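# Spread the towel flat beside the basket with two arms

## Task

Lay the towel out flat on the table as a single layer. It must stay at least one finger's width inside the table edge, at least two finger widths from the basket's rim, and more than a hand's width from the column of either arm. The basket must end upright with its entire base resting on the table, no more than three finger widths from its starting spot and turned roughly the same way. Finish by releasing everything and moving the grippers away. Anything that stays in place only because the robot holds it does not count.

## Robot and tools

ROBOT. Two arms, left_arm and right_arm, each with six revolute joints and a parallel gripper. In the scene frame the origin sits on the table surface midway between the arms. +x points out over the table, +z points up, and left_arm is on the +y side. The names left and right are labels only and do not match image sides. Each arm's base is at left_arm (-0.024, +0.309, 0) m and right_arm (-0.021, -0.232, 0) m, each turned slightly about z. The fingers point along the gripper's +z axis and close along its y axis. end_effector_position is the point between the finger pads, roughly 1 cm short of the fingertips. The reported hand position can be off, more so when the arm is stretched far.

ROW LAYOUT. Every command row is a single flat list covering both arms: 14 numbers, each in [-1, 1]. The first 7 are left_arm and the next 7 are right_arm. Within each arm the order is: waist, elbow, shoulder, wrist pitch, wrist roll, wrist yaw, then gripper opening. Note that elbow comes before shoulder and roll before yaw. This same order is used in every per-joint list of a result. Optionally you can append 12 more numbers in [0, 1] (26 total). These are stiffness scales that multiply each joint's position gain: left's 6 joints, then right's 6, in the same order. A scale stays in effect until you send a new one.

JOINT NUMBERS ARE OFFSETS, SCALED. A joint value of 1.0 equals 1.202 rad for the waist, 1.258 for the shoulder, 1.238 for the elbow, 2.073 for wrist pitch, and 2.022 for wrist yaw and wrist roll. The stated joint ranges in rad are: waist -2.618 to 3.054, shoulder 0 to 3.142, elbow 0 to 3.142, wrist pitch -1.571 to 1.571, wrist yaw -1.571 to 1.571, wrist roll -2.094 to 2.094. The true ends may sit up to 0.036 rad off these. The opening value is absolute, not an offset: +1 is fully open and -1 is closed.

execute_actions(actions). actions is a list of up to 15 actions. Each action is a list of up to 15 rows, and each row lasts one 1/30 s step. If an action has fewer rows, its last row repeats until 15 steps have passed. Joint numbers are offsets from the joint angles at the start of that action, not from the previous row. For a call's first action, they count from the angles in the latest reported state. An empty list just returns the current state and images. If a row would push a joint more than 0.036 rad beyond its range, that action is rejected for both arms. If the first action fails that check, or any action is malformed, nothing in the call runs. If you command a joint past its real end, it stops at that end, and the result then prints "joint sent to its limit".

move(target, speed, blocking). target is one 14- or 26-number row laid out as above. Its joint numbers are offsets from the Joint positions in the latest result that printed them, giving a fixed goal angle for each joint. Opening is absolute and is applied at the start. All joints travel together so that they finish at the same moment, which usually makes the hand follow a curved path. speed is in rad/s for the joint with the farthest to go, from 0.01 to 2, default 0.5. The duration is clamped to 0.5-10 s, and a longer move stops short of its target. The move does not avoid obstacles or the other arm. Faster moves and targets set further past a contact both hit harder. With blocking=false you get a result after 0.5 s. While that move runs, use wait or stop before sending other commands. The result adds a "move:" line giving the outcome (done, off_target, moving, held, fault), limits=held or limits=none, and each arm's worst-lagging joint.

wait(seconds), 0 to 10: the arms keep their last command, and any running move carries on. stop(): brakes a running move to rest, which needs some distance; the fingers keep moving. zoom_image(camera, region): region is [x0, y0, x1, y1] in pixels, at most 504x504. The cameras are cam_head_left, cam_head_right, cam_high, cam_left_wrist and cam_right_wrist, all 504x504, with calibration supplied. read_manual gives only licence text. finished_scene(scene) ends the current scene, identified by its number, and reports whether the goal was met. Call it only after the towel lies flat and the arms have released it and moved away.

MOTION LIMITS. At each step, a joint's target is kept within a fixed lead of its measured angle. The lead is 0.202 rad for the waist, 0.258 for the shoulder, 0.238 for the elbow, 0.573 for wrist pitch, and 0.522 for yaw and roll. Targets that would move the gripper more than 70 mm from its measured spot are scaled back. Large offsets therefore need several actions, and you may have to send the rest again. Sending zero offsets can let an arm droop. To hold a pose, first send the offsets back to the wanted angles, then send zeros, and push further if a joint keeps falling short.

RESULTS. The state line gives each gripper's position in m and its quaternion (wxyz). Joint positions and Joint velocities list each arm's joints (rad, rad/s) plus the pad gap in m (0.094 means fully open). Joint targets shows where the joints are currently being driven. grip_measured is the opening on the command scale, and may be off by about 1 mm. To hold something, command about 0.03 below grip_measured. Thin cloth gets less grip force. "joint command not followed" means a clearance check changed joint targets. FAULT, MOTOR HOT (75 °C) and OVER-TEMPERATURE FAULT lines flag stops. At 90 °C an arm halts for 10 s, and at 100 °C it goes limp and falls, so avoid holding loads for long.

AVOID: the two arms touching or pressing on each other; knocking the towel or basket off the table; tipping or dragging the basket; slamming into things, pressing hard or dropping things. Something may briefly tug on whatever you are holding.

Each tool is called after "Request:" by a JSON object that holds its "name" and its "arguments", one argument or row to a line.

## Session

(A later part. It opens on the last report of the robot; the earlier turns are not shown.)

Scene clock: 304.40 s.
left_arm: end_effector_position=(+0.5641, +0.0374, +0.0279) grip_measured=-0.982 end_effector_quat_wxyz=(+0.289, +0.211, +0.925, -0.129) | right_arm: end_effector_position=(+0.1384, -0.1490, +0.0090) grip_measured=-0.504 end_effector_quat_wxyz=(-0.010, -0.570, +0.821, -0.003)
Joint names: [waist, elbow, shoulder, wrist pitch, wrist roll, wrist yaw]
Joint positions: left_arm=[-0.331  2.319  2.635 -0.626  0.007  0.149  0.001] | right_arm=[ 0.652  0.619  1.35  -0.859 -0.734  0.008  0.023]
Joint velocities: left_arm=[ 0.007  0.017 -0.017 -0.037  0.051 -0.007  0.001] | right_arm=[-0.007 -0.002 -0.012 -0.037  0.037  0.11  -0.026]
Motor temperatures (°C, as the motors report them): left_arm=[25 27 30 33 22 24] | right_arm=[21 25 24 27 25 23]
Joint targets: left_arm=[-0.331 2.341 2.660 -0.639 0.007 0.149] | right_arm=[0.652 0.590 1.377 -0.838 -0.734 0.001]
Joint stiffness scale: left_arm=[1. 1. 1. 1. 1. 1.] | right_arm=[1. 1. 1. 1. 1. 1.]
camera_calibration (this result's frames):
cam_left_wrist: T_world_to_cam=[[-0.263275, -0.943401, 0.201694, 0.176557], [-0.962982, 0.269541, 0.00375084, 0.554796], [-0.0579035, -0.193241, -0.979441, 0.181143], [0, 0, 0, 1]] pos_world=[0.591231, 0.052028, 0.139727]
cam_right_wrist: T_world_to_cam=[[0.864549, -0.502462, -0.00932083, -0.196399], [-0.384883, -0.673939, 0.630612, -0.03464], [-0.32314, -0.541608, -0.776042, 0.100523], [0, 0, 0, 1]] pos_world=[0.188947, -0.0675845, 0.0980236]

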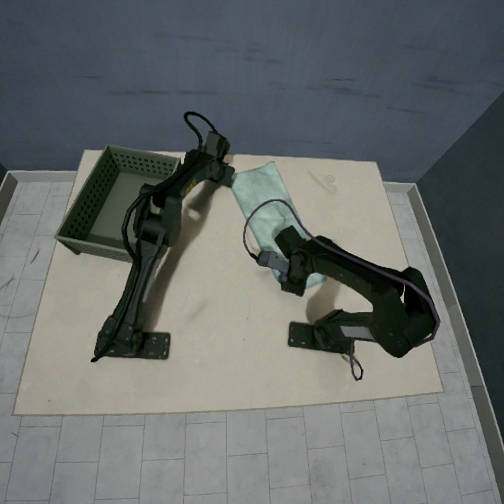

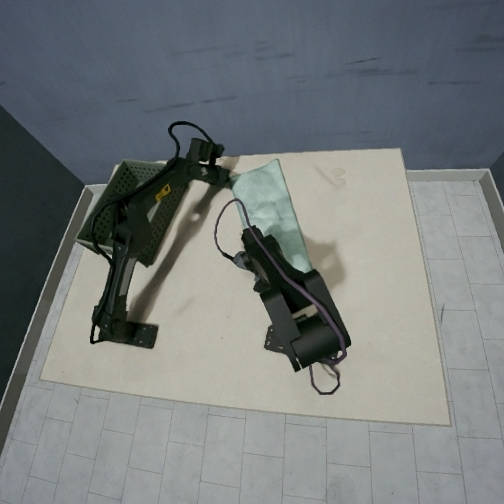

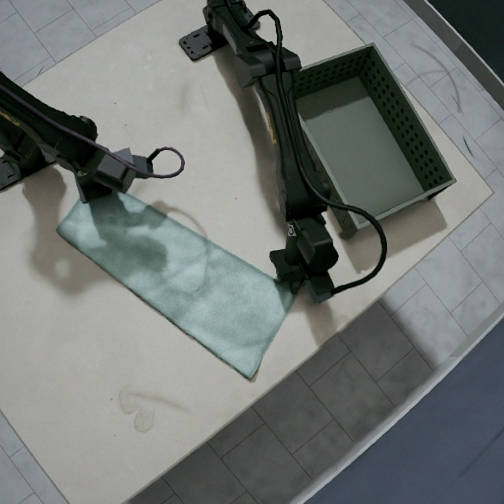

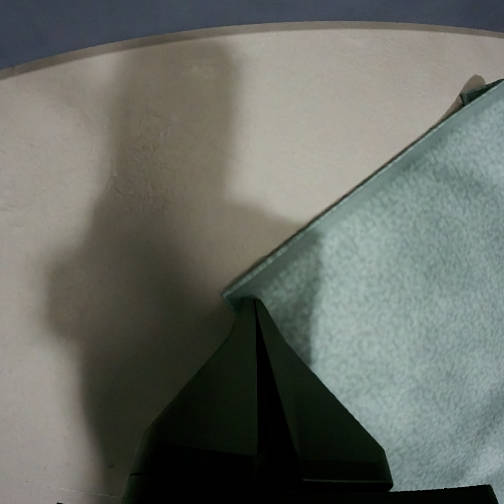

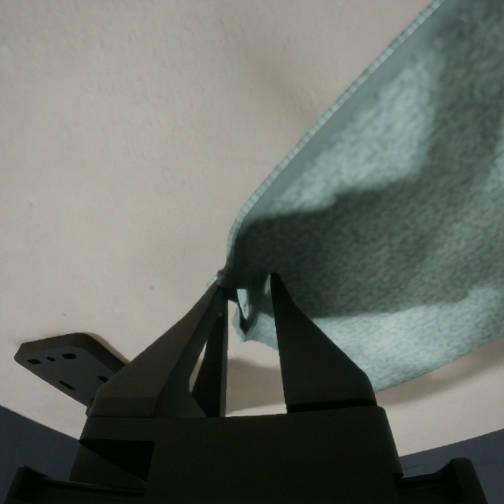

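Request:
{"name": "execute_actions", "arguments": {
  "actions": [
    [[0,0.018,0.0,-0.005,0,0,-1,0,-0.024,0.021,0.01,0,0,-0.56],[0,0.018,-0.01,-0.005,0,0,-1,0,-0.024,0.021,0.01,0,0,-0.6],[0,0.018,-0.02,-0.005,0,0,-1,0,-0.024,0.021,0.01,0,0,-0.64],[0,0.018,-0.025,-0.005,0,0,-1,0,-0.024,0.021,0.01,0,0,-0.68],[0,0.018,-0.03,-0.005,0,0,-1,0,-0.024,0.021,0.01,0,0,-0.72],[0,0.018,-0.034,-0.005,0,0,-1,0,-0.024,0.021,0.01,0,0,-0.76],[0,0.018,-0.038,-0.005,0,0,-1,0,-0.024,0.021,0.01,0,0,-0.8],[0,0.018,-0.041,-0.005,0,0,-1,0,-0.024,0.021,0.01,0,0,-0.84],[0,0.018,-0.044,-0.005,0,0,-1,0,-0.024,0.021,0.01,0,0,-0.88],[0,0.018,-0.044,-0.005,0,0,-1,0,-0.024,0.021,0.01,0,0,-0.92],[0,0.018,-0.044,-0.005,0,0,-1,0,-0.024,0.021,0.01,0,0,-0.96],[0,0.018,-0.044,-0.005,0,0,-1,0,-0.024,0.021,0.01,0,0,-1.0]]
  ]
}}

Request:
{"name": "move", "arguments": {
  "target": [-0.069, 0.018, -0.025, -0.005, 0, -0.077, -0.05, 0, -0.01, 0.01, 0.0, 0, 0, -1.0],
  "speed": 0.2
}}

Scene clock: 316.53 s.
left_arm: end_effector_position=(+0.5656, +0.0368, +0.0407) grip_measured=-0.982 end_effector_quat_wxyz=(+0.298, +0.212, +0.922, -0.130) | right_arm: end_effector_position=(+0.1389, -0.1488, +0.0089) grip_measured=-0.939 end_effector_quat_wxyz=(-0.009, -0.570, +0.821, -0.003)
Joint names: [waist, elbow, shoulder, wrist pitch, wrist roll, wrist yaw]
Joint positions: left_arm=[-0.331  2.319  2.615 -0.627  0.007  0.149  0.001] | right_arm=[ 0.652  0.619  1.35  -0.856 -0.734  0.008  0.003]
Joint velocities: left_arm=[-0.002 -0.007 -0.061 -0.022 -0.022 -0.022 -0.002] | right_arm=[ 0.012 -0.007  0.017  0.066 -0.007  0.037 -0.   ]
Motor temperatures (°C, as the motors report them): left_arm=[25 27 30 33 22 24] | right_arm=[21 25 24 26 25 23]
Joint targets: left_arm=[-0.331 2.341 2.580 -0.636 0.007 0.149] | right_arm=[0.652 0.590 1.377 -0.838 -0.734 0.008]
Joint stiffness scale: left_arm=[1. 1. 1. 1. 1. 1.] | right_arm=[1. 1. 1. 1. 1. 1.]
camera_calibration (this result's frames):
cam_left_wrist: T_world_to_cam=[[-0.266991, -0.941857, 0.204015, 0.175732], [-0.96287, 0.269495, -0.0159401, 0.557066], [-0.0399676, -0.200696, -0.978838, 0.183776], [0, 0, 0, 1]] pos_world=[0.590646, 0.0522709, 0.152914]
cam_right_wrist: T_world_to_cam=[[0.864571, -0.50245, -0.00777432, -0.196776], [-0.386269, -0.674394, 0.629277, -0.0341544], [-0.321423, -0.541052, -0.777142, 0.100652], [0, 0, 0, 1]] pos_world=[0.189286, -0.0674458, 0.0981835]

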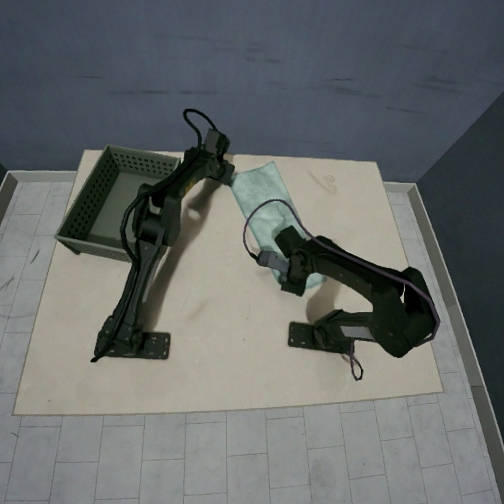

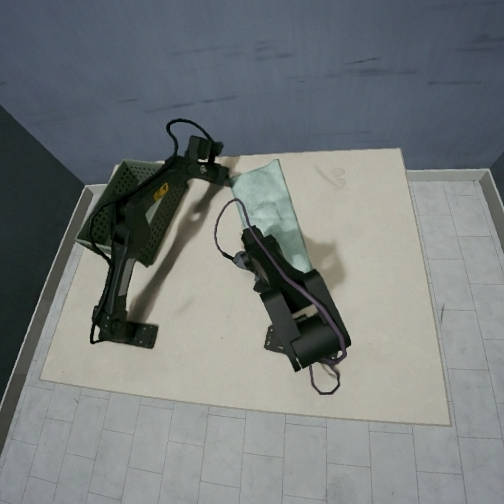

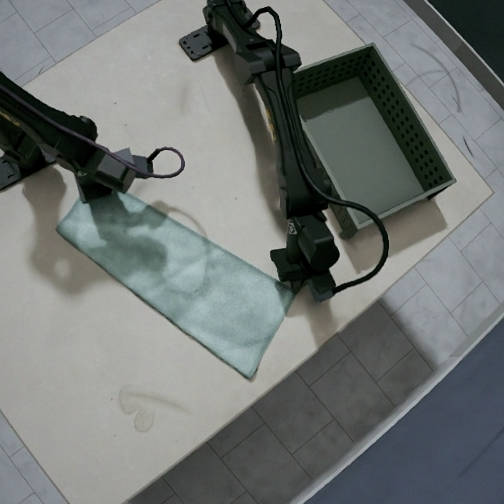

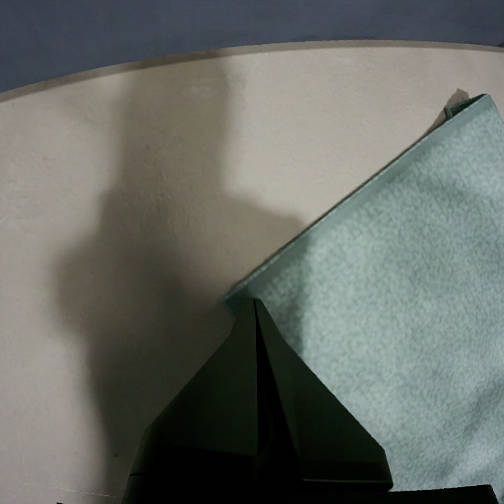

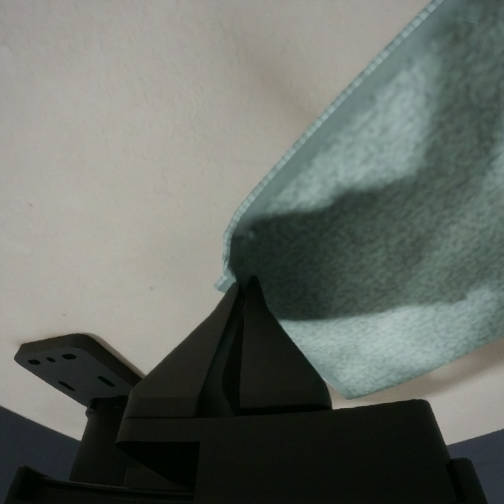

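Scene clock: 317.97 s.
left_arm: end_effector_position=(+0.5556, +0.0152, +0.0370) grip_measured=-0.053 end_effector_quat_wxyz=(+0.308, +0.225, +0.921, -0.074) | right_arm: end_effector_position=(+0.1388, -0.1489, +0.0089) grip_measured=-0.939 end_effector_quat_wxyz=(-0.009, -0.570, +0.821, -0.003)
Joint names: [waist, elbow, shoulder, wrist pitch, wrist roll, wrist yaw]
Joint positions: left_arm=[-0.408  2.319  2.618 -0.627  0.007  0.002  0.044] | right_arm=[ 0.652  0.619  1.35  -0.857 -0.734  0.008  0.003]
Joint velocities: left_arm=[ 0.002 -0.002 -0.017 -0.037  0.022 -0.037  0.   ] | right_arm=[-0.007 -0.007  0.027 -0.007  0.051  0.007  0.   ]
Motor temperatures (°C, as the motors report them): left_arm=[25 27 31 33 22 24] | right_arm=[21 25 24 26 25 23]
Joint targets: left_arm=[-0.414 2.341 2.583 -0.637 0.007 -0.007] | right_arm=[0.652 0.607 1.363 -0.857 -0.734 0.008]
Joint stiffness scale: left_arm=[1. 1. 1. 1. 1. 1.] | right_arm=[1. 1. 1. 1. 1. 1.]
move: off_target (left_arm); limits=none; left_arm: farthest joint: the shoulder, 0.034 radians from its target (0.031 radians at the start); right_arm: farthest joint: the elbow, 0.013 radians from its target (0.013 radians at the start)
camera_calibration (this result's frames):
cam_left_wrist: T_world_to_cam=[[-0.262665, -0.960739, 0.0893778, 0.155636], [-0.964861, 0.260849, -0.0316382, 0.555013], [0.00708199, -0.0945474, -0.995495, 0.148254], [0, 0, 0, 1]] pos_world=[0.57534, 0.018768, 0.151235]
cam_right_wrist: T_world_to_cam=[[0.864569, -0.502451, -0.00797837, -0.196724], [-0.386056, -0.674283, 0.629526, -0.0342327], [-0.321686, -0.541189, -0.776938, 0.100617], [0, 0, 0, 1]] pos_world=[0.189232, -0.0674739, 0.0981538]

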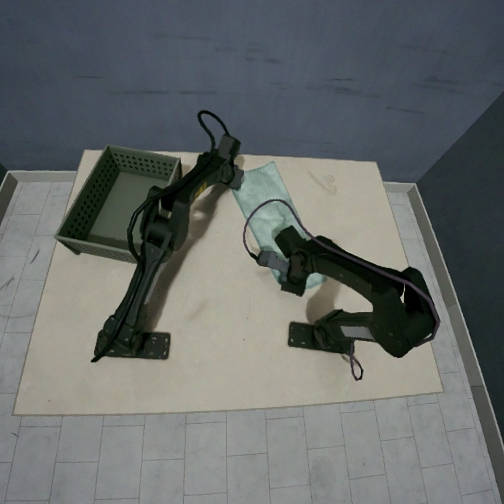

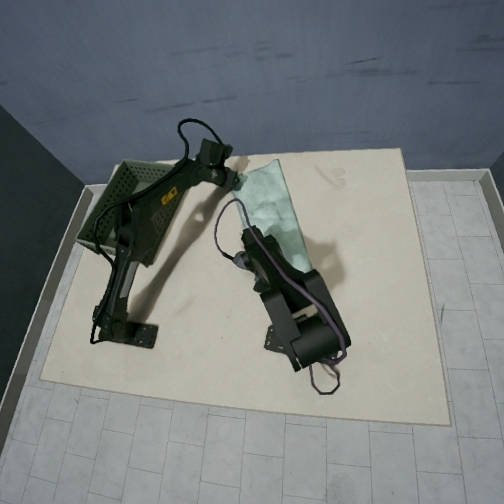

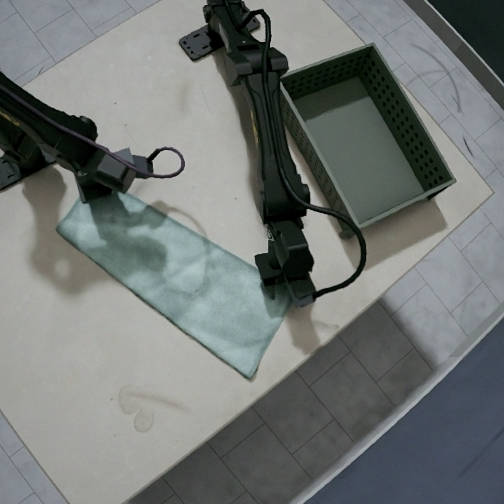

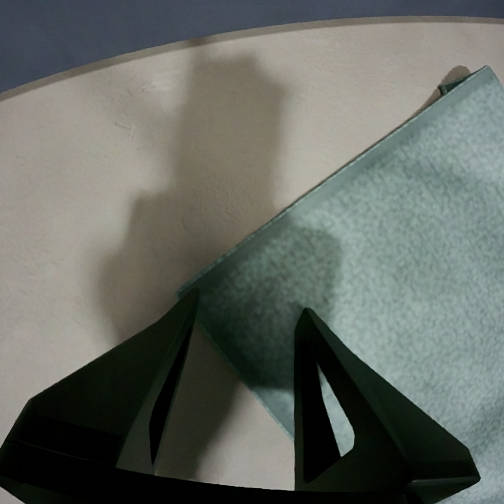

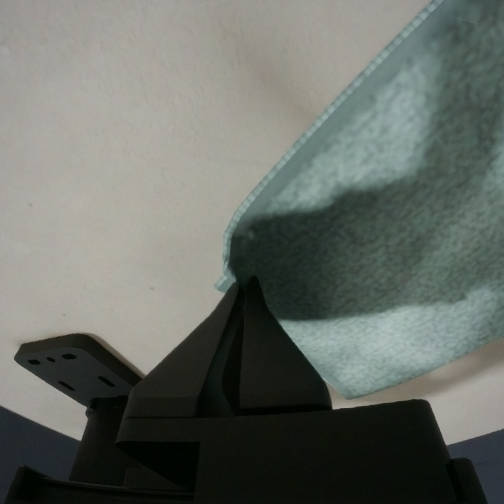

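Request:
{"name": "move", "arguments": {
  "target": [-0.0125, 0.203, 0.065, -0.052, 0, 0, -0.05, 0, -0.01, 0.01, 0.0, 0, 0, -1.0],
  "speed": 0.25
}}

Scene clock: 331.57 s.
left_arm: end_effector_position=(+0.5709, +0.0075, +0.0541) grip_measured=-0.053 end_effector_quat_wxyz=(+0.323, +0.224, +0.916, -0.077) | right_arm: end_effector_position=(+0.1388, -0.1489, +0.0089) grip_measured=-0.939 end_effector_quat_wxyz=(-0.009, -0.570, +0.821, -0.003)
Joint names: [waist, elbow, shoulder, wrist pitch, wrist roll, wrist yaw]
Joint positions: left_arm=[-0.408  2.535  2.706 -0.722  0.007  0.002  0.044] | right_arm=[ 0.652  0.619  1.35  -0.857 -0.734  0.008  0.003]
Joint velocities: left_arm=[ 0.012 -0.017  0.012 -0.007 -0.007 -0.066 -0.001] | right_arm=[ 0.002 -0.007  0.017  0.051 -0.081 -0.022 -0.   ]
Motor temperatures (°C, as the motors report them): left_arm=[25 27 32 34 22 24] | right_arm=[21 25 24 26 25 23]
Joint targets: left_arm=[-0.423 2.570 2.700 -0.735 0.007 0.002] | right_arm=[0.652 0.607 1.363 -0.857 -0.734 0.008]
Joint stiffness scale: left_arm=[1. 1. 1. 1. 1. 1.] | right_arm=[1. 1. 1. 1. 1. 1.]
move: off_target (left_arm); limits=none; left_arm: farthest joint: the elbow, 0.035 radians from its target (0.252 radians at the start); right_arm: farthest joint: the elbow, 0.013 radians from its target (0.013 radians at the start)
camera_calibration (this result's frames):
cam_left_wrist: T_world_to_cam=[[-0.265223, -0.959416, 0.0958012, 0.151832], [-0.963477, 0.259904, -0.0645149, 0.573295], [0.0369975, -0.109413, -0.993308, 0.147335], [0, 0, 0, 1]] pos_world=[0.587175, 0.0127889, 0.168789]
cam_right_wrist: T_world_to_cam=[[0.864569, -0.502451, -0.00797837, -0.196724], [-0.386056, -0.674283, 0.629526, -0.0342327], [-0.321686, -0.541189, -0.776938, 0.100617], [0, 0, 0, 1]] pos_world=[0.189232, -0.0674739, 0.0981538]

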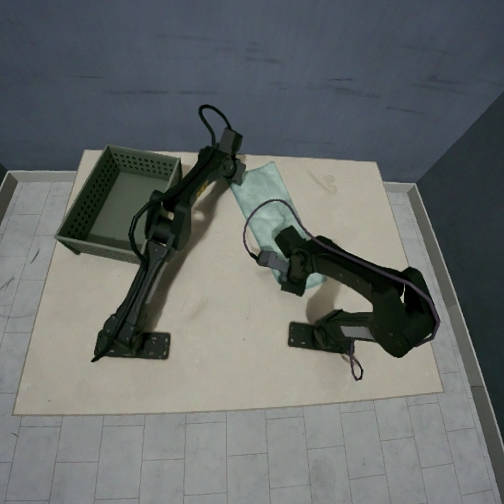

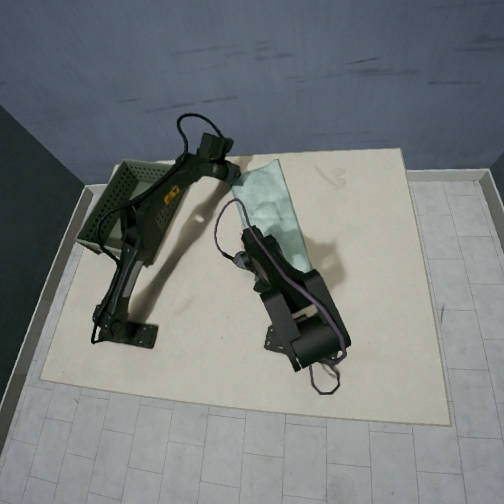

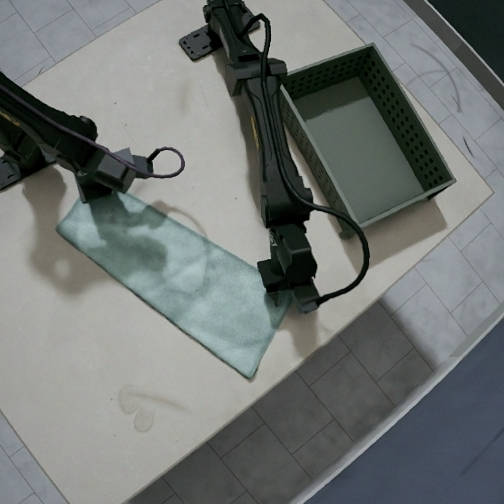

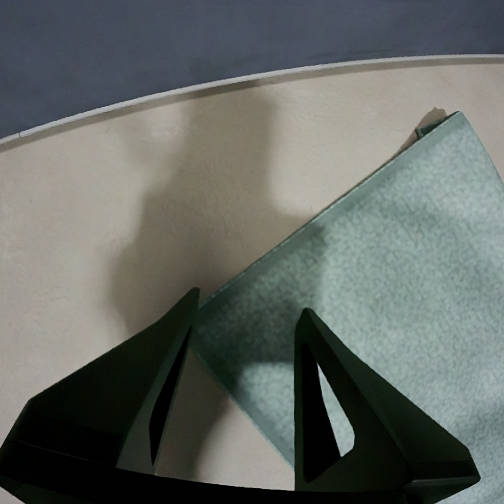

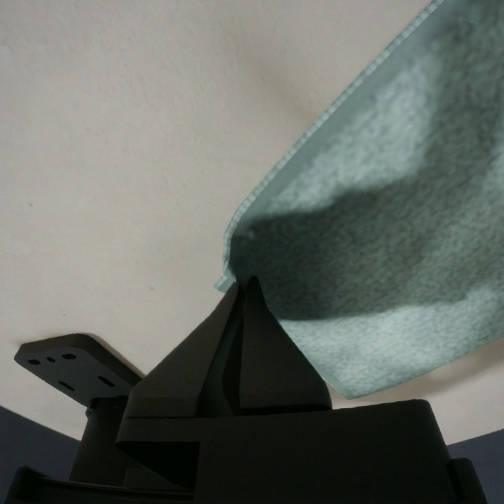

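Request:
{"name": "move", "arguments": {
  "target": [-0.022, 0.028, 0.015, -0.006, 0, 0, -0.05, 0, -0.01, 0.01, 0.0, 0, 0, -1.0],
  "speed": 0.1
}}

Request:
{"name": "move", "arguments": {
  "target": [0, 0.028, 0.045, -0.006, 0, 0, -0.05, 0, -0.01, 0.01, 0.0, 0, 0, -1.0],
  "speed": 0.08
}}

Scene clock: 338.47 s.
left_arm: end_effector_position=(+0.5626, -0.0030, +0.0349) grip_measured=-0.053 end_effector_quat_wxyz=(+0.308, +0.234, +0.919, -0.077) | right_arm: end_effector_position=(+0.1388, -0.1489, +0.0089) grip_measured=-0.939 end_effector_quat_wxyz=(-0.009, -0.570, +0.821, -0.003)
Joint names: [waist, elbow, shoulder, wrist pitch, wrist roll, wrist yaw]
Joint positions: left_arm=[-0.428  2.535  2.735 -0.724  0.007  0.002  0.044] | right_arm=[ 0.652  0.619  1.35  -0.857 -0.734  0.008  0.003]
Joint velocities: left_arm=[ 0.002  0.007  0.012  0.007  0.007  0.007 -0.001] | right_arm=[ 0.037 -0.007  0.002  0.051 -0.022 -0.081 -0.   ]
Motor temperatures (°C, as the motors report them): left_arm=[25 28 32 34 22 24] | right_arm=[21 25 24 26 25 23]
Joint targets: left_arm=[-0.434 2.570 2.724 -0.735 0.007 0.002] | right_arm=[0.652 0.607 1.363 -0.857 -0.734 0.008]
Joint stiffness scale: left_arm=[1. 1. 1. 1. 1. 1.] | right_arm=[1. 1. 1. 1. 1. 1.]
move: off_target (left_arm); limits=none; left_arm: farthest joint: the elbow, 0.034 radians from its target (0.034 radians at the start); right_arm: farthest joint: the elbow, 0.013 radians from its target (0.013 radians at the start)
camera_calibration (this result's frames):
cam_left_wrist: T_world_to_cam=[[-0.281674, -0.955316, 0.0896187, 0.150819], [-0.959479, 0.279683, -0.0343128, 0.56357], [0.00771472, -0.0956523, -0.995385, 0.144007], [0, 0, 0, 1]] pos_world=[0.582105, 0.000233027, 0.149164]
cam_right_wrist: T_world_to_cam=[[0.864569, -0.502451, -0.00797837, -0.196724], [-0.386056, -0.674283, 0.629526, -0.0342327], [-0.321686, -0.541189, -0.776938, 0.100617], [0, 0, 0, 1]] pos_world=[0.189232, -0.0674739, 0.0981538]

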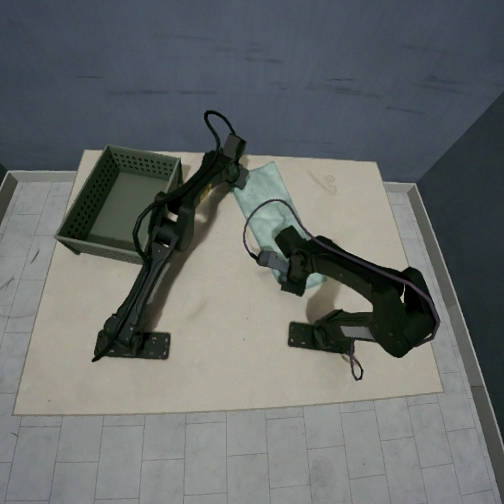

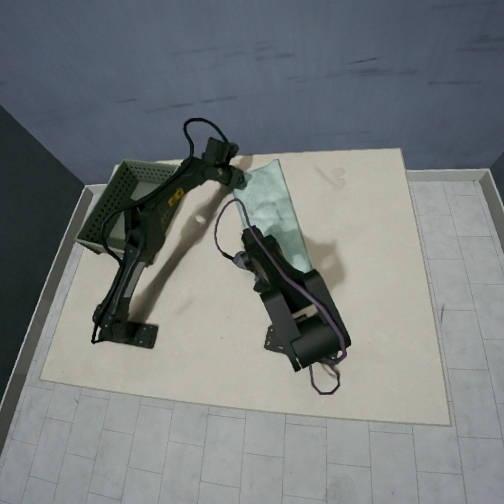

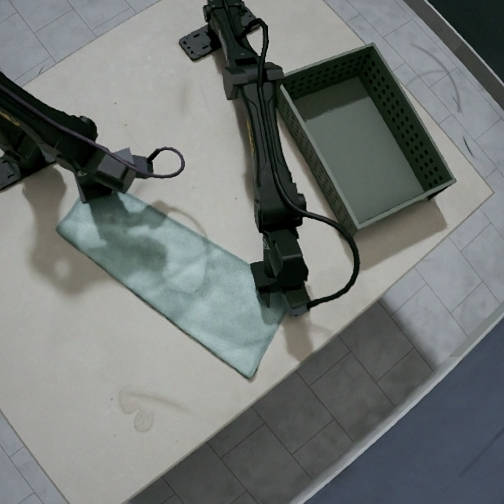

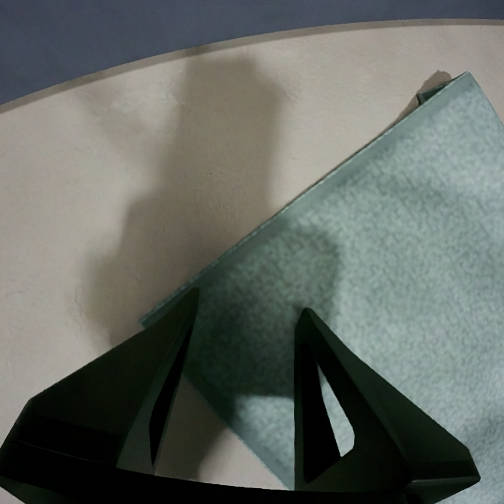

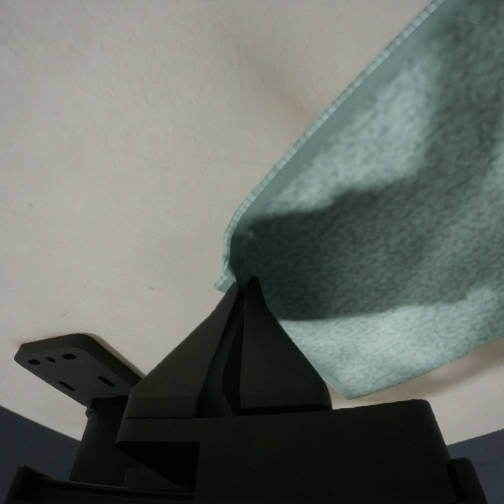

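Scene clock: 339.43 s.
left_arm: end_effector_position=(+0.5654, -0.0045, +0.0286) grip_measured=-0.053 end_effector_quat_wxyz=(+0.310, +0.234, +0.918, -0.077) | right_arm: end_effector_position=(+0.1388, -0.1489, +0.0089) grip_measured=-0.939 end_effector_quat_wxyz=(-0.009, -0.570, +0.821, -0.003)
Joint names: [waist, elbow, shoulder, wrist pitch, wrist roll, wrist yaw]
Joint positions: left_arm=[-0.428  2.556  2.76  -0.717  0.007  0.002  0.044] | right_arm=[ 0.652  0.619  1.35  -0.857 -0.734  0.008  0.003]
Joint velocities: left_arm=[ 0.002 -0.012 -0.012 -0.022 -0.037 -0.081  0.   ] | right_arm=[ 0.017 -0.012  0.007 -0.037 -0.081  0.037  0.001]
Motor temperatures (°C, as the motors report them): left_arm=[25 28 32 34 22 24] | right_arm=[21 25 24 26 25 23]
Joint targets: left_arm=[-0.428 2.570 2.792 -0.736 0.007 0.002] | right_arm=[0.652 0.607 1.363 -0.857 -0.734 0.008]
Joint stiffness scale: left_arm=[1. 1. 1. 1. 1. 1.] | right_arm=[1. 1. 1. 1. 1. 1.]
move: off_target (left_arm); limits=none; left_arm: farthest joint: the shoulder, 0.032 radians from its target (0.056 radians at the start); right_arm: farthest joint: the elbow, 0.013 radians from its target (0.013 radians at the start)
camera_calibration (this result's frames):
cam_left_wrist: T_world_to_cam=[[-0.281947, -0.95517, 0.09031, 0.150876], [-0.95937, 0.279625, -0.0376707, 0.566508], [0.010729, -0.0972618, -0.995201, 0.135853], [0, 0, 0, 1]] pos_world=[0.584572, -0.0010845, 0.142916]
cam_right_wrist: T_world_to_cam=[[0.864569, -0.502451, -0.00797837, -0.196724], [-0.386056, -0.674283, 0.629526, -0.0342327], [-0.321686, -0.541189, -0.776938, 0.100617], [0, 0, 0, 1]] pos_world=[0.189232, -0.0674739, 0.0981538]

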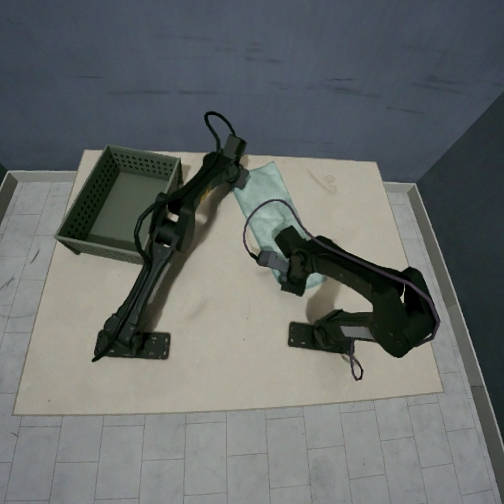

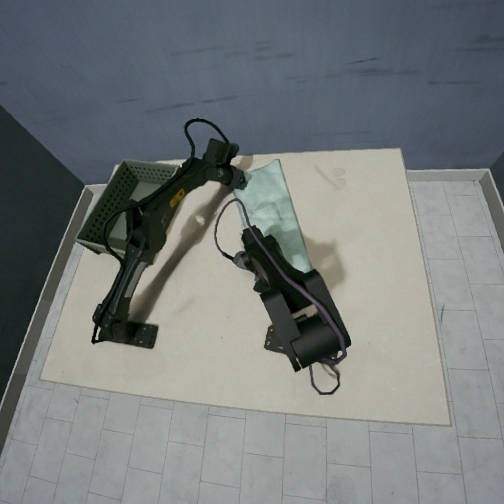

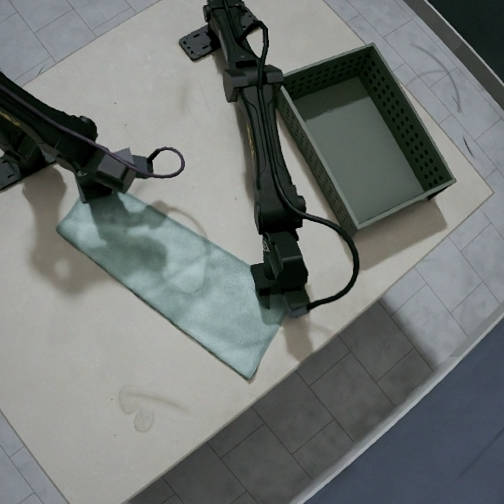

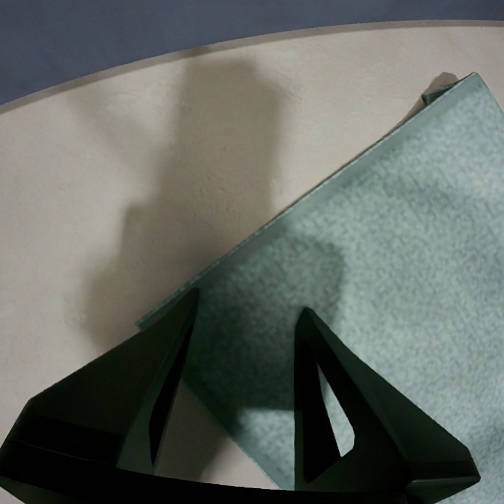

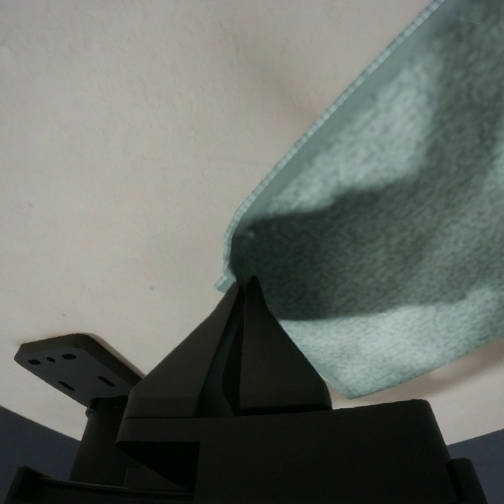

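Close the left slowly while pressing.

Request:
{"name": "execute_actions", "arguments": {
  "actions": [
    [[0,0,0.03,-0.012,0,0,-0.1,0,-0.01,0.01,0,0,0,-1],[0,0,0.03,-0.012,0,0,-0.13,0,-0.01,0.01,0,0,0,-1],[0,0,0.03,-0.012,0,0,-0.16,0,-0.01,0.01,0,0,0,-1],[0,0,0.03,-0.012,0,0,-0.19,0,-0.01,0.01,0,0,0,-1],[0,0,0.03,-0.012,0,0,-0.22,0,-0.01,0.01,0,0,0,-1],[0,0,0.03,-0.012,0,0,-0.25,0,-0.01,0.01,0,0,0,-1],[0,0,0.03,-0.012,0,0,-0.28,0,-0.01,0.01,0,0,0,-1],[0,0,0.03,-0.012,0,0,-0.31,0,-0.01,0.01,0,0,0,-1],[0,0,0.03,-0.012,0,0,-0.34,0,-0.01,0.01,0,0,0,-1],[0,0,0.03,-0.012,0,0,-0.37,0,-0.01,0.01,0,0,0,-1],[0,0,0.03,-0.012,0,0,-0.4,0,-0.01,0.01,0,0,0,-1],[0,0,0.03,-0.012,0,0,-0.43,0,-0.01,0.01,0,0,0,-1],[0,0,0.03,-0.012,0,0,-0.46,0,-0.01,0.01,0,0,0,-1],[0,0,0.03,-0.012,0,0,-0.49,0,-0.01,0.01,0,0,0,-1],[0,0,0.03,-0.012,0,0,-0.52,0,-0.01,0.01,0,0,0,-1]]
  ]
}}

Scene clock: 352.83 s.
left_arm: end_effector_position=(+0.5670, -0.0066, +0.0284) grip_measured=-0.503 end_effector_quat_wxyz=(+0.314, +0.234, +0.916, -0.081) | right_arm: end_effector_position=(+0.1388, -0.1489, +0.0089) grip_measured=-0.939 end_effector_quat_wxyz=(-0.009, -0.570, +0.821, -0.003)
Joint names: [waist, elbow, shoulder, wrist pitch, wrist roll, wrist yaw]
Joint positions: left_arm=[-0.428  2.556  2.763 -0.703  0.007  0.008  0.023] | right_arm=[ 0.652  0.619  1.35  -0.857 -0.734  0.008  0.003]
Joint velocities: left_arm=[-0.007 -0.012 -0.017 -0.037 -0.007 -0.022 -0.027] | right_arm=[-0.007 -0.017 -0.017  0.051  0.066 -0.007 -0.001]
Motor temperatures (°C, as the motors report them): left_arm=[25 27 32 34 22 24] | right_arm=[21 25 24 26 25 23]
Joint targets: left_arm=[-0.428 2.556 2.797 -0.742 0.007 0.002] | right_arm=[0.652 0.607 1.363 -0.857 -0.734 0.008]
Joint stiffness scale: left_arm=[1. 1. 1. 1. 1. 1.] | right_arm=[1. 1. 1. 1. 1. 1.]
camera_calibration (this result's frames):
cam_left_wrist: T_world_to_cam=[[-0.286136, -0.953259, 0.0970781, 0.151541], [-0.958036, 0.282808, -0.0467611, 0.568145], [0.017121, -0.106384, -0.994178, 0.131776], [0, 0, 0, 1]] pos_world=[0.585408, -0.00219899, 0.142865]
cam_right_wrist: T_world_to_cam=[[0.864569, -0.502451, -0.00797837, -0.196724], [-0.386056, -0.674283, 0.629526, -0.0342327], [-0.321686, -0.541189, -0.776938, 0.100617], [0, 0, 0, 1]] pos_world=[0.189232, -0.0674739, 0.0981538]

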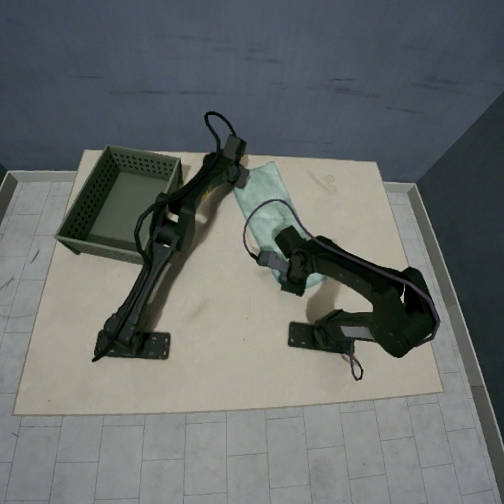

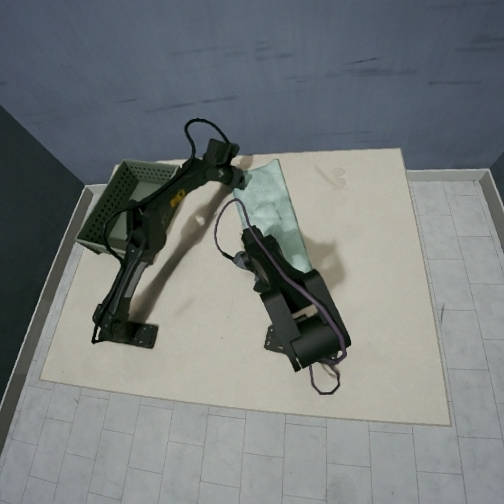

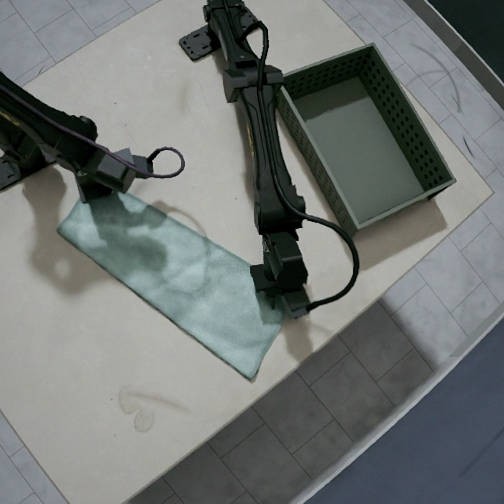

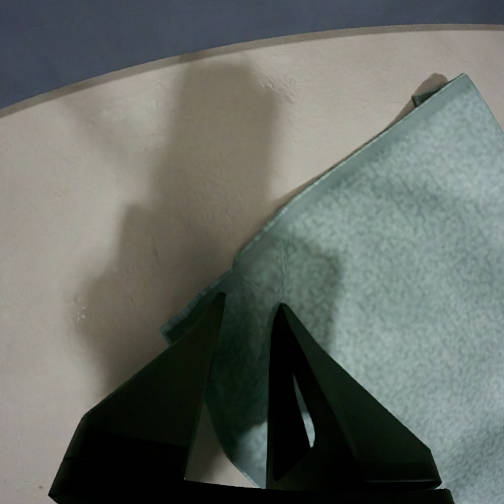

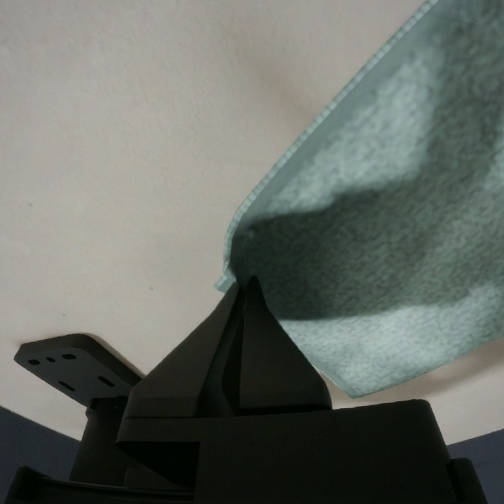

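Request:
{"name": "execute_actions", "arguments": {
  "actions": [
    [[0,0,0.027,-0.018,0,0,-0.56,0,-0.01,0.01,0,0,0,-1],[0,0,0.027,-0.018,0,0,-0.6,0,-0.01,0.01,0,0,0,-1],[0,0,0.027,-0.018,0,0,-0.64,0,-0.01,0.01,0,0,0,-1],[0,0,0.027,-0.018,0,0,-0.68,0,-0.01,0.01,0,0,0,-1],[0,0,0.027,-0.018,0,0,-0.72,0,-0.01,0.01,0,0,0,-1],[0,0,0.027,-0.018,0,0,-0.76,0,-0.01,0.01,0,0,0,-1],[0,0,0.027,-0.018,0,0,-0.8,0,-0.01,0.01,0,0,0,-1],[0,0,0.027,-0.018,0,0,-0.84,0,-0.01,0.01,0,0,0,-1],[0,0,0.027,-0.018,0,0,-0.88,0,-0.01,0.01,0,0,0,-1],[0,0,0.027,-0.018,0,0,-0.92,0,-0.01,0.01,0,0,0,-1],[0,0,0.027,-0.018,0,0,-0.96,0,-0.01,0.01,0,0,0,-1],[0,0,0.027,-0.018,0,0,-1,0,-0.01,0.01,0,0,0,-1]]
  ]
}}

Scene clock: 360.67 s.
left_arm: end_effector_position=(+0.5653, -0.0098, +0.0285) grip_measured=-0.938 end_effector_quat_wxyz=(+0.312, +0.237, +0.916, -0.089) | right_arm: end_effector_position=(+0.1388, -0.1489, +0.0089) grip_measured=-0.939 end_effector_quat_wxyz=(-0.009, -0.570, +0.821, -0.003)
Joint names: [waist, elbow, shoulder, wrist pitch, wrist roll, wrist yaw]
Joint positions: left_arm=[-0.429  2.556  2.763 -0.703  0.007  0.024  0.003] | right_arm=[ 0.652  0.619  1.35  -0.857 -0.734  0.008  0.003]
Joint velocities: left_arm=[ 0.007  0.002 -0.002  0.022 -0.081 -0.007 -0.001] | right_arm=[-0.017 -0.002  0.007  0.007 -0.081 -0.037 -0.   ]
Motor temperatures (°C, as the motors report them): left_arm=[25 27 31 33 22 24] | right_arm=[21 25 24 26 25 23]
Joint targets: left_arm=[-0.428 2.556 2.797 -0.740 0.007 0.008] | right_arm=[0.652 0.607 1.363 -0.857 -0.734 0.008]
Joint stiffness scale: left_arm=[1. 1. 1. 1. 1. 1.] | right_arm=[1. 1. 1. 1. 1. 1.]
camera_calibration (this result's frames):
cam_left_wrist: T_world_to_cam=[[-0.295998, -0.948892, 0.109494, 0.153254], [-0.955133, 0.292794, -0.04464, 0.565856], [0.0102992, -0.117795, -0.992985, 0.135267], [0, 0, 0, 1]] pos_world=[0.584438, -0.00432437, 0.142797]
cam_right_wrist: T_world_to_cam=[[0.864569, -0.502451, -0.00797837, -0.196724], [-0.386056, -0.674283, 0.629526, -0.0342327], [-0.321686, -0.541189, -0.776938, 0.100617], [0, 0, 0, 1]] pos_world=[0.189232, -0.0674739, 0.0981538]

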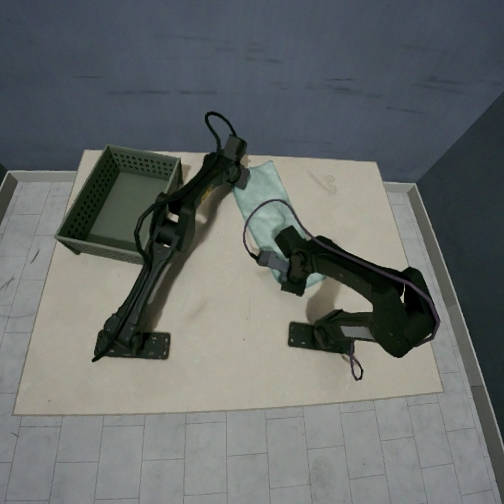

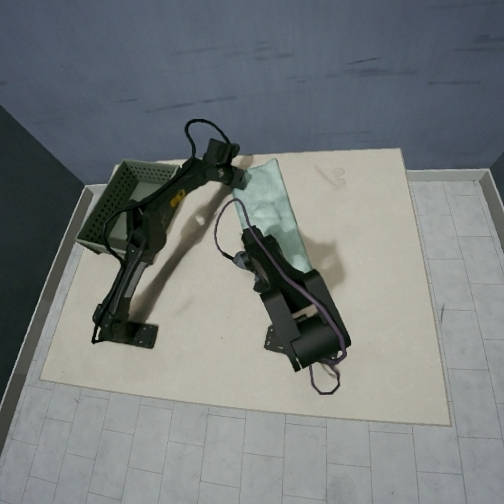

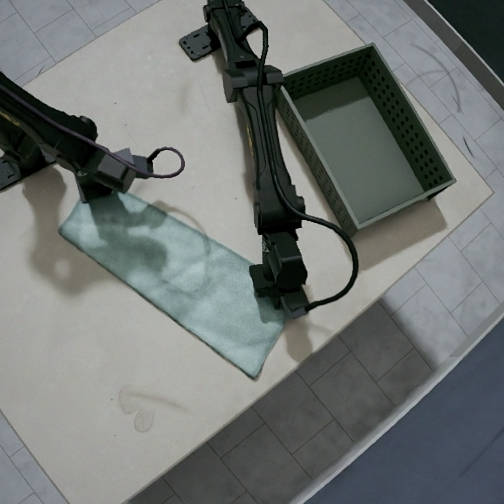

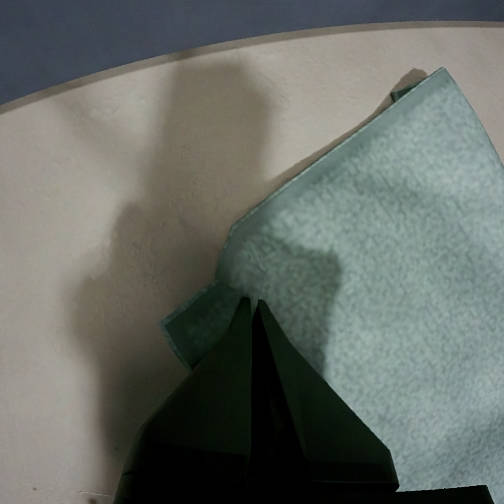

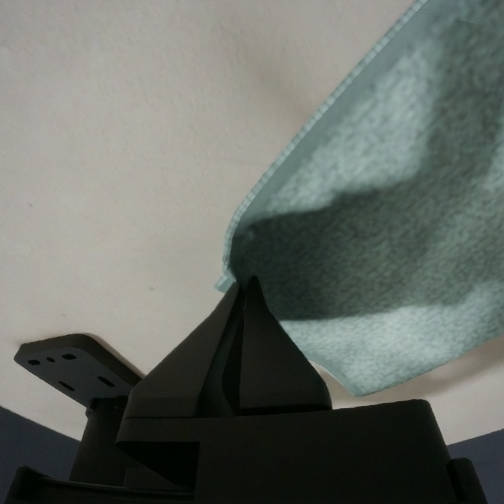

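Request:
{"name": "move", "arguments": {
  "target": [0, -0.119, -0.397, -0.005, 0, -0.01, -1, -0.138, 0.604, -0.165, -0.322, -0.082, 0, -1],
  "speed": 0.35
}}

Scene clock: 441.23 s.
left_arm: end_effector_position=(+0.5361, +0.0074, +0.2704) grip_measured=-0.938 end_effector_quat_wxyz=(+0.457, +0.221, +0.853, -0.120) | right_arm: end_effector_position=(+0.1729, -0.1664, +0.2215) grip_measured=-0.939 end_effector_quat_wxyz=(+0.114, -0.568, +0.814, -0.037)
Joint names: [waist, elbow, shoulder, wrist pitch, wrist roll, wrist yaw]
Joint positions: left_arm=[-0.429  2.418  2.29  -0.716  0.007  0.016  0.003] | right_arm=[ 0.499  1.339  1.163 -1.507 -0.893  0.008  0.003]
Joint velocities: left_arm=[-0.012 -0.002  0.007  0.037 -0.037 -0.007 -0.   ] | right_arm=[ 0.007 -0.012 -0.012  0.051 -0.051  0.007 -0.   ]
Motor temperatures (°C, as the motors report them): left_arm=[25 27 32 33 22 24] | right_arm=[21 26 24 26 25 23]
Joint targets: left_arm=[-0.429 2.409 2.264 -0.713 0.007 0.004] | right_arm=[0.486 1.367 1.143 -1.524 -0.900 0.008]
Joint stiffness scale: left_arm=[1. 1. 1. 1. 1. 1.] | right_arm=[1. 1. 1. 1. 1. 1.]
move: off_target (left_arm, right_arm); limits=none; left_arm: farthest joint: the shoulder, 0.026 radians from its target (0.499 radians at the start); right_arm: farthest joint: the elbow, 0.028 radians from its target (0.748 radians at the start)
camera_calibration (this result's frames):
cam_left_wrist: T_world_to_cam=[[-0.329486, -0.930684, 0.158955, 0.138872], [-0.899104, 0.257896, -0.353697, 0.597491], [0.288186, -0.259455, -0.921755, 0.210619], [0, 0, 0, 1]] pos_world=[0.522265, 0.0298017, 0.383396]
cam_right_wrist: T_world_to_cam=[[0.849466, -0.503582, 0.157519, -0.267511], [-0.514083, -0.722651, 0.462053, -0.115572], [-0.11885, -0.473477, -0.872751, 0.264677], [0, 0, 0, 1]] pos_world=[0.199285, -0.0929135, 0.326535]

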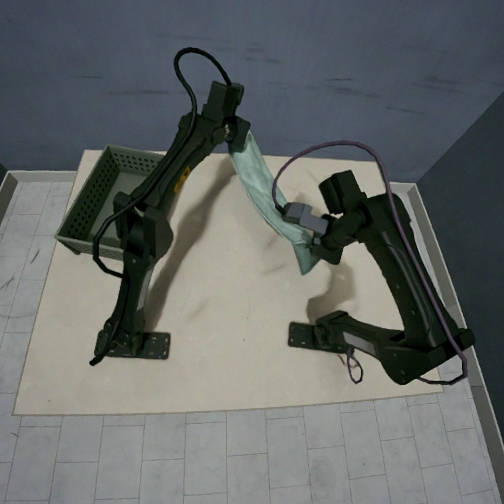

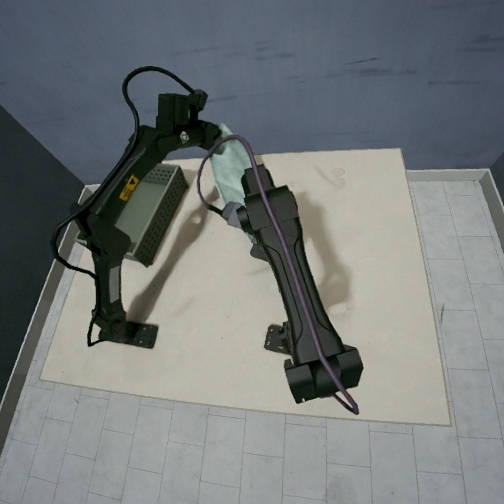

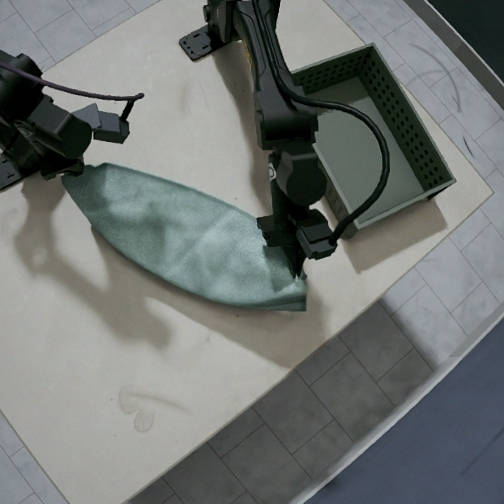

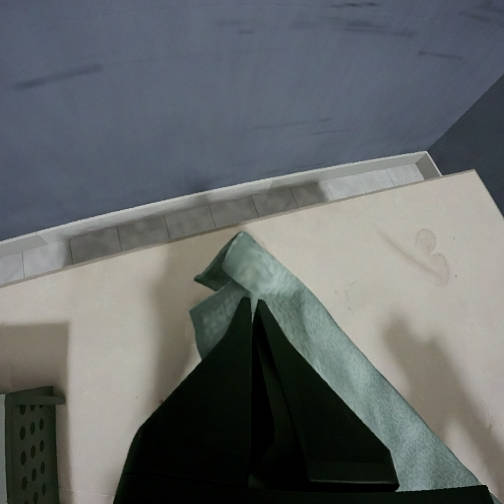

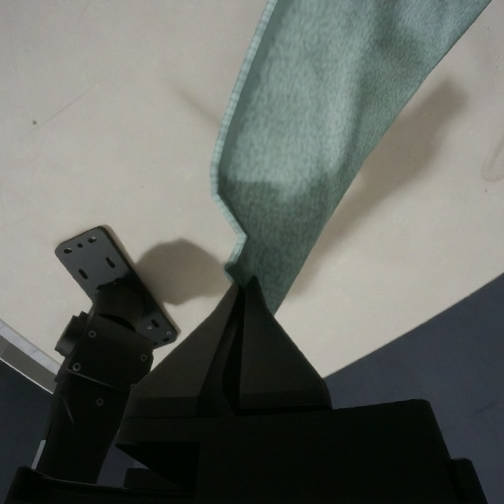

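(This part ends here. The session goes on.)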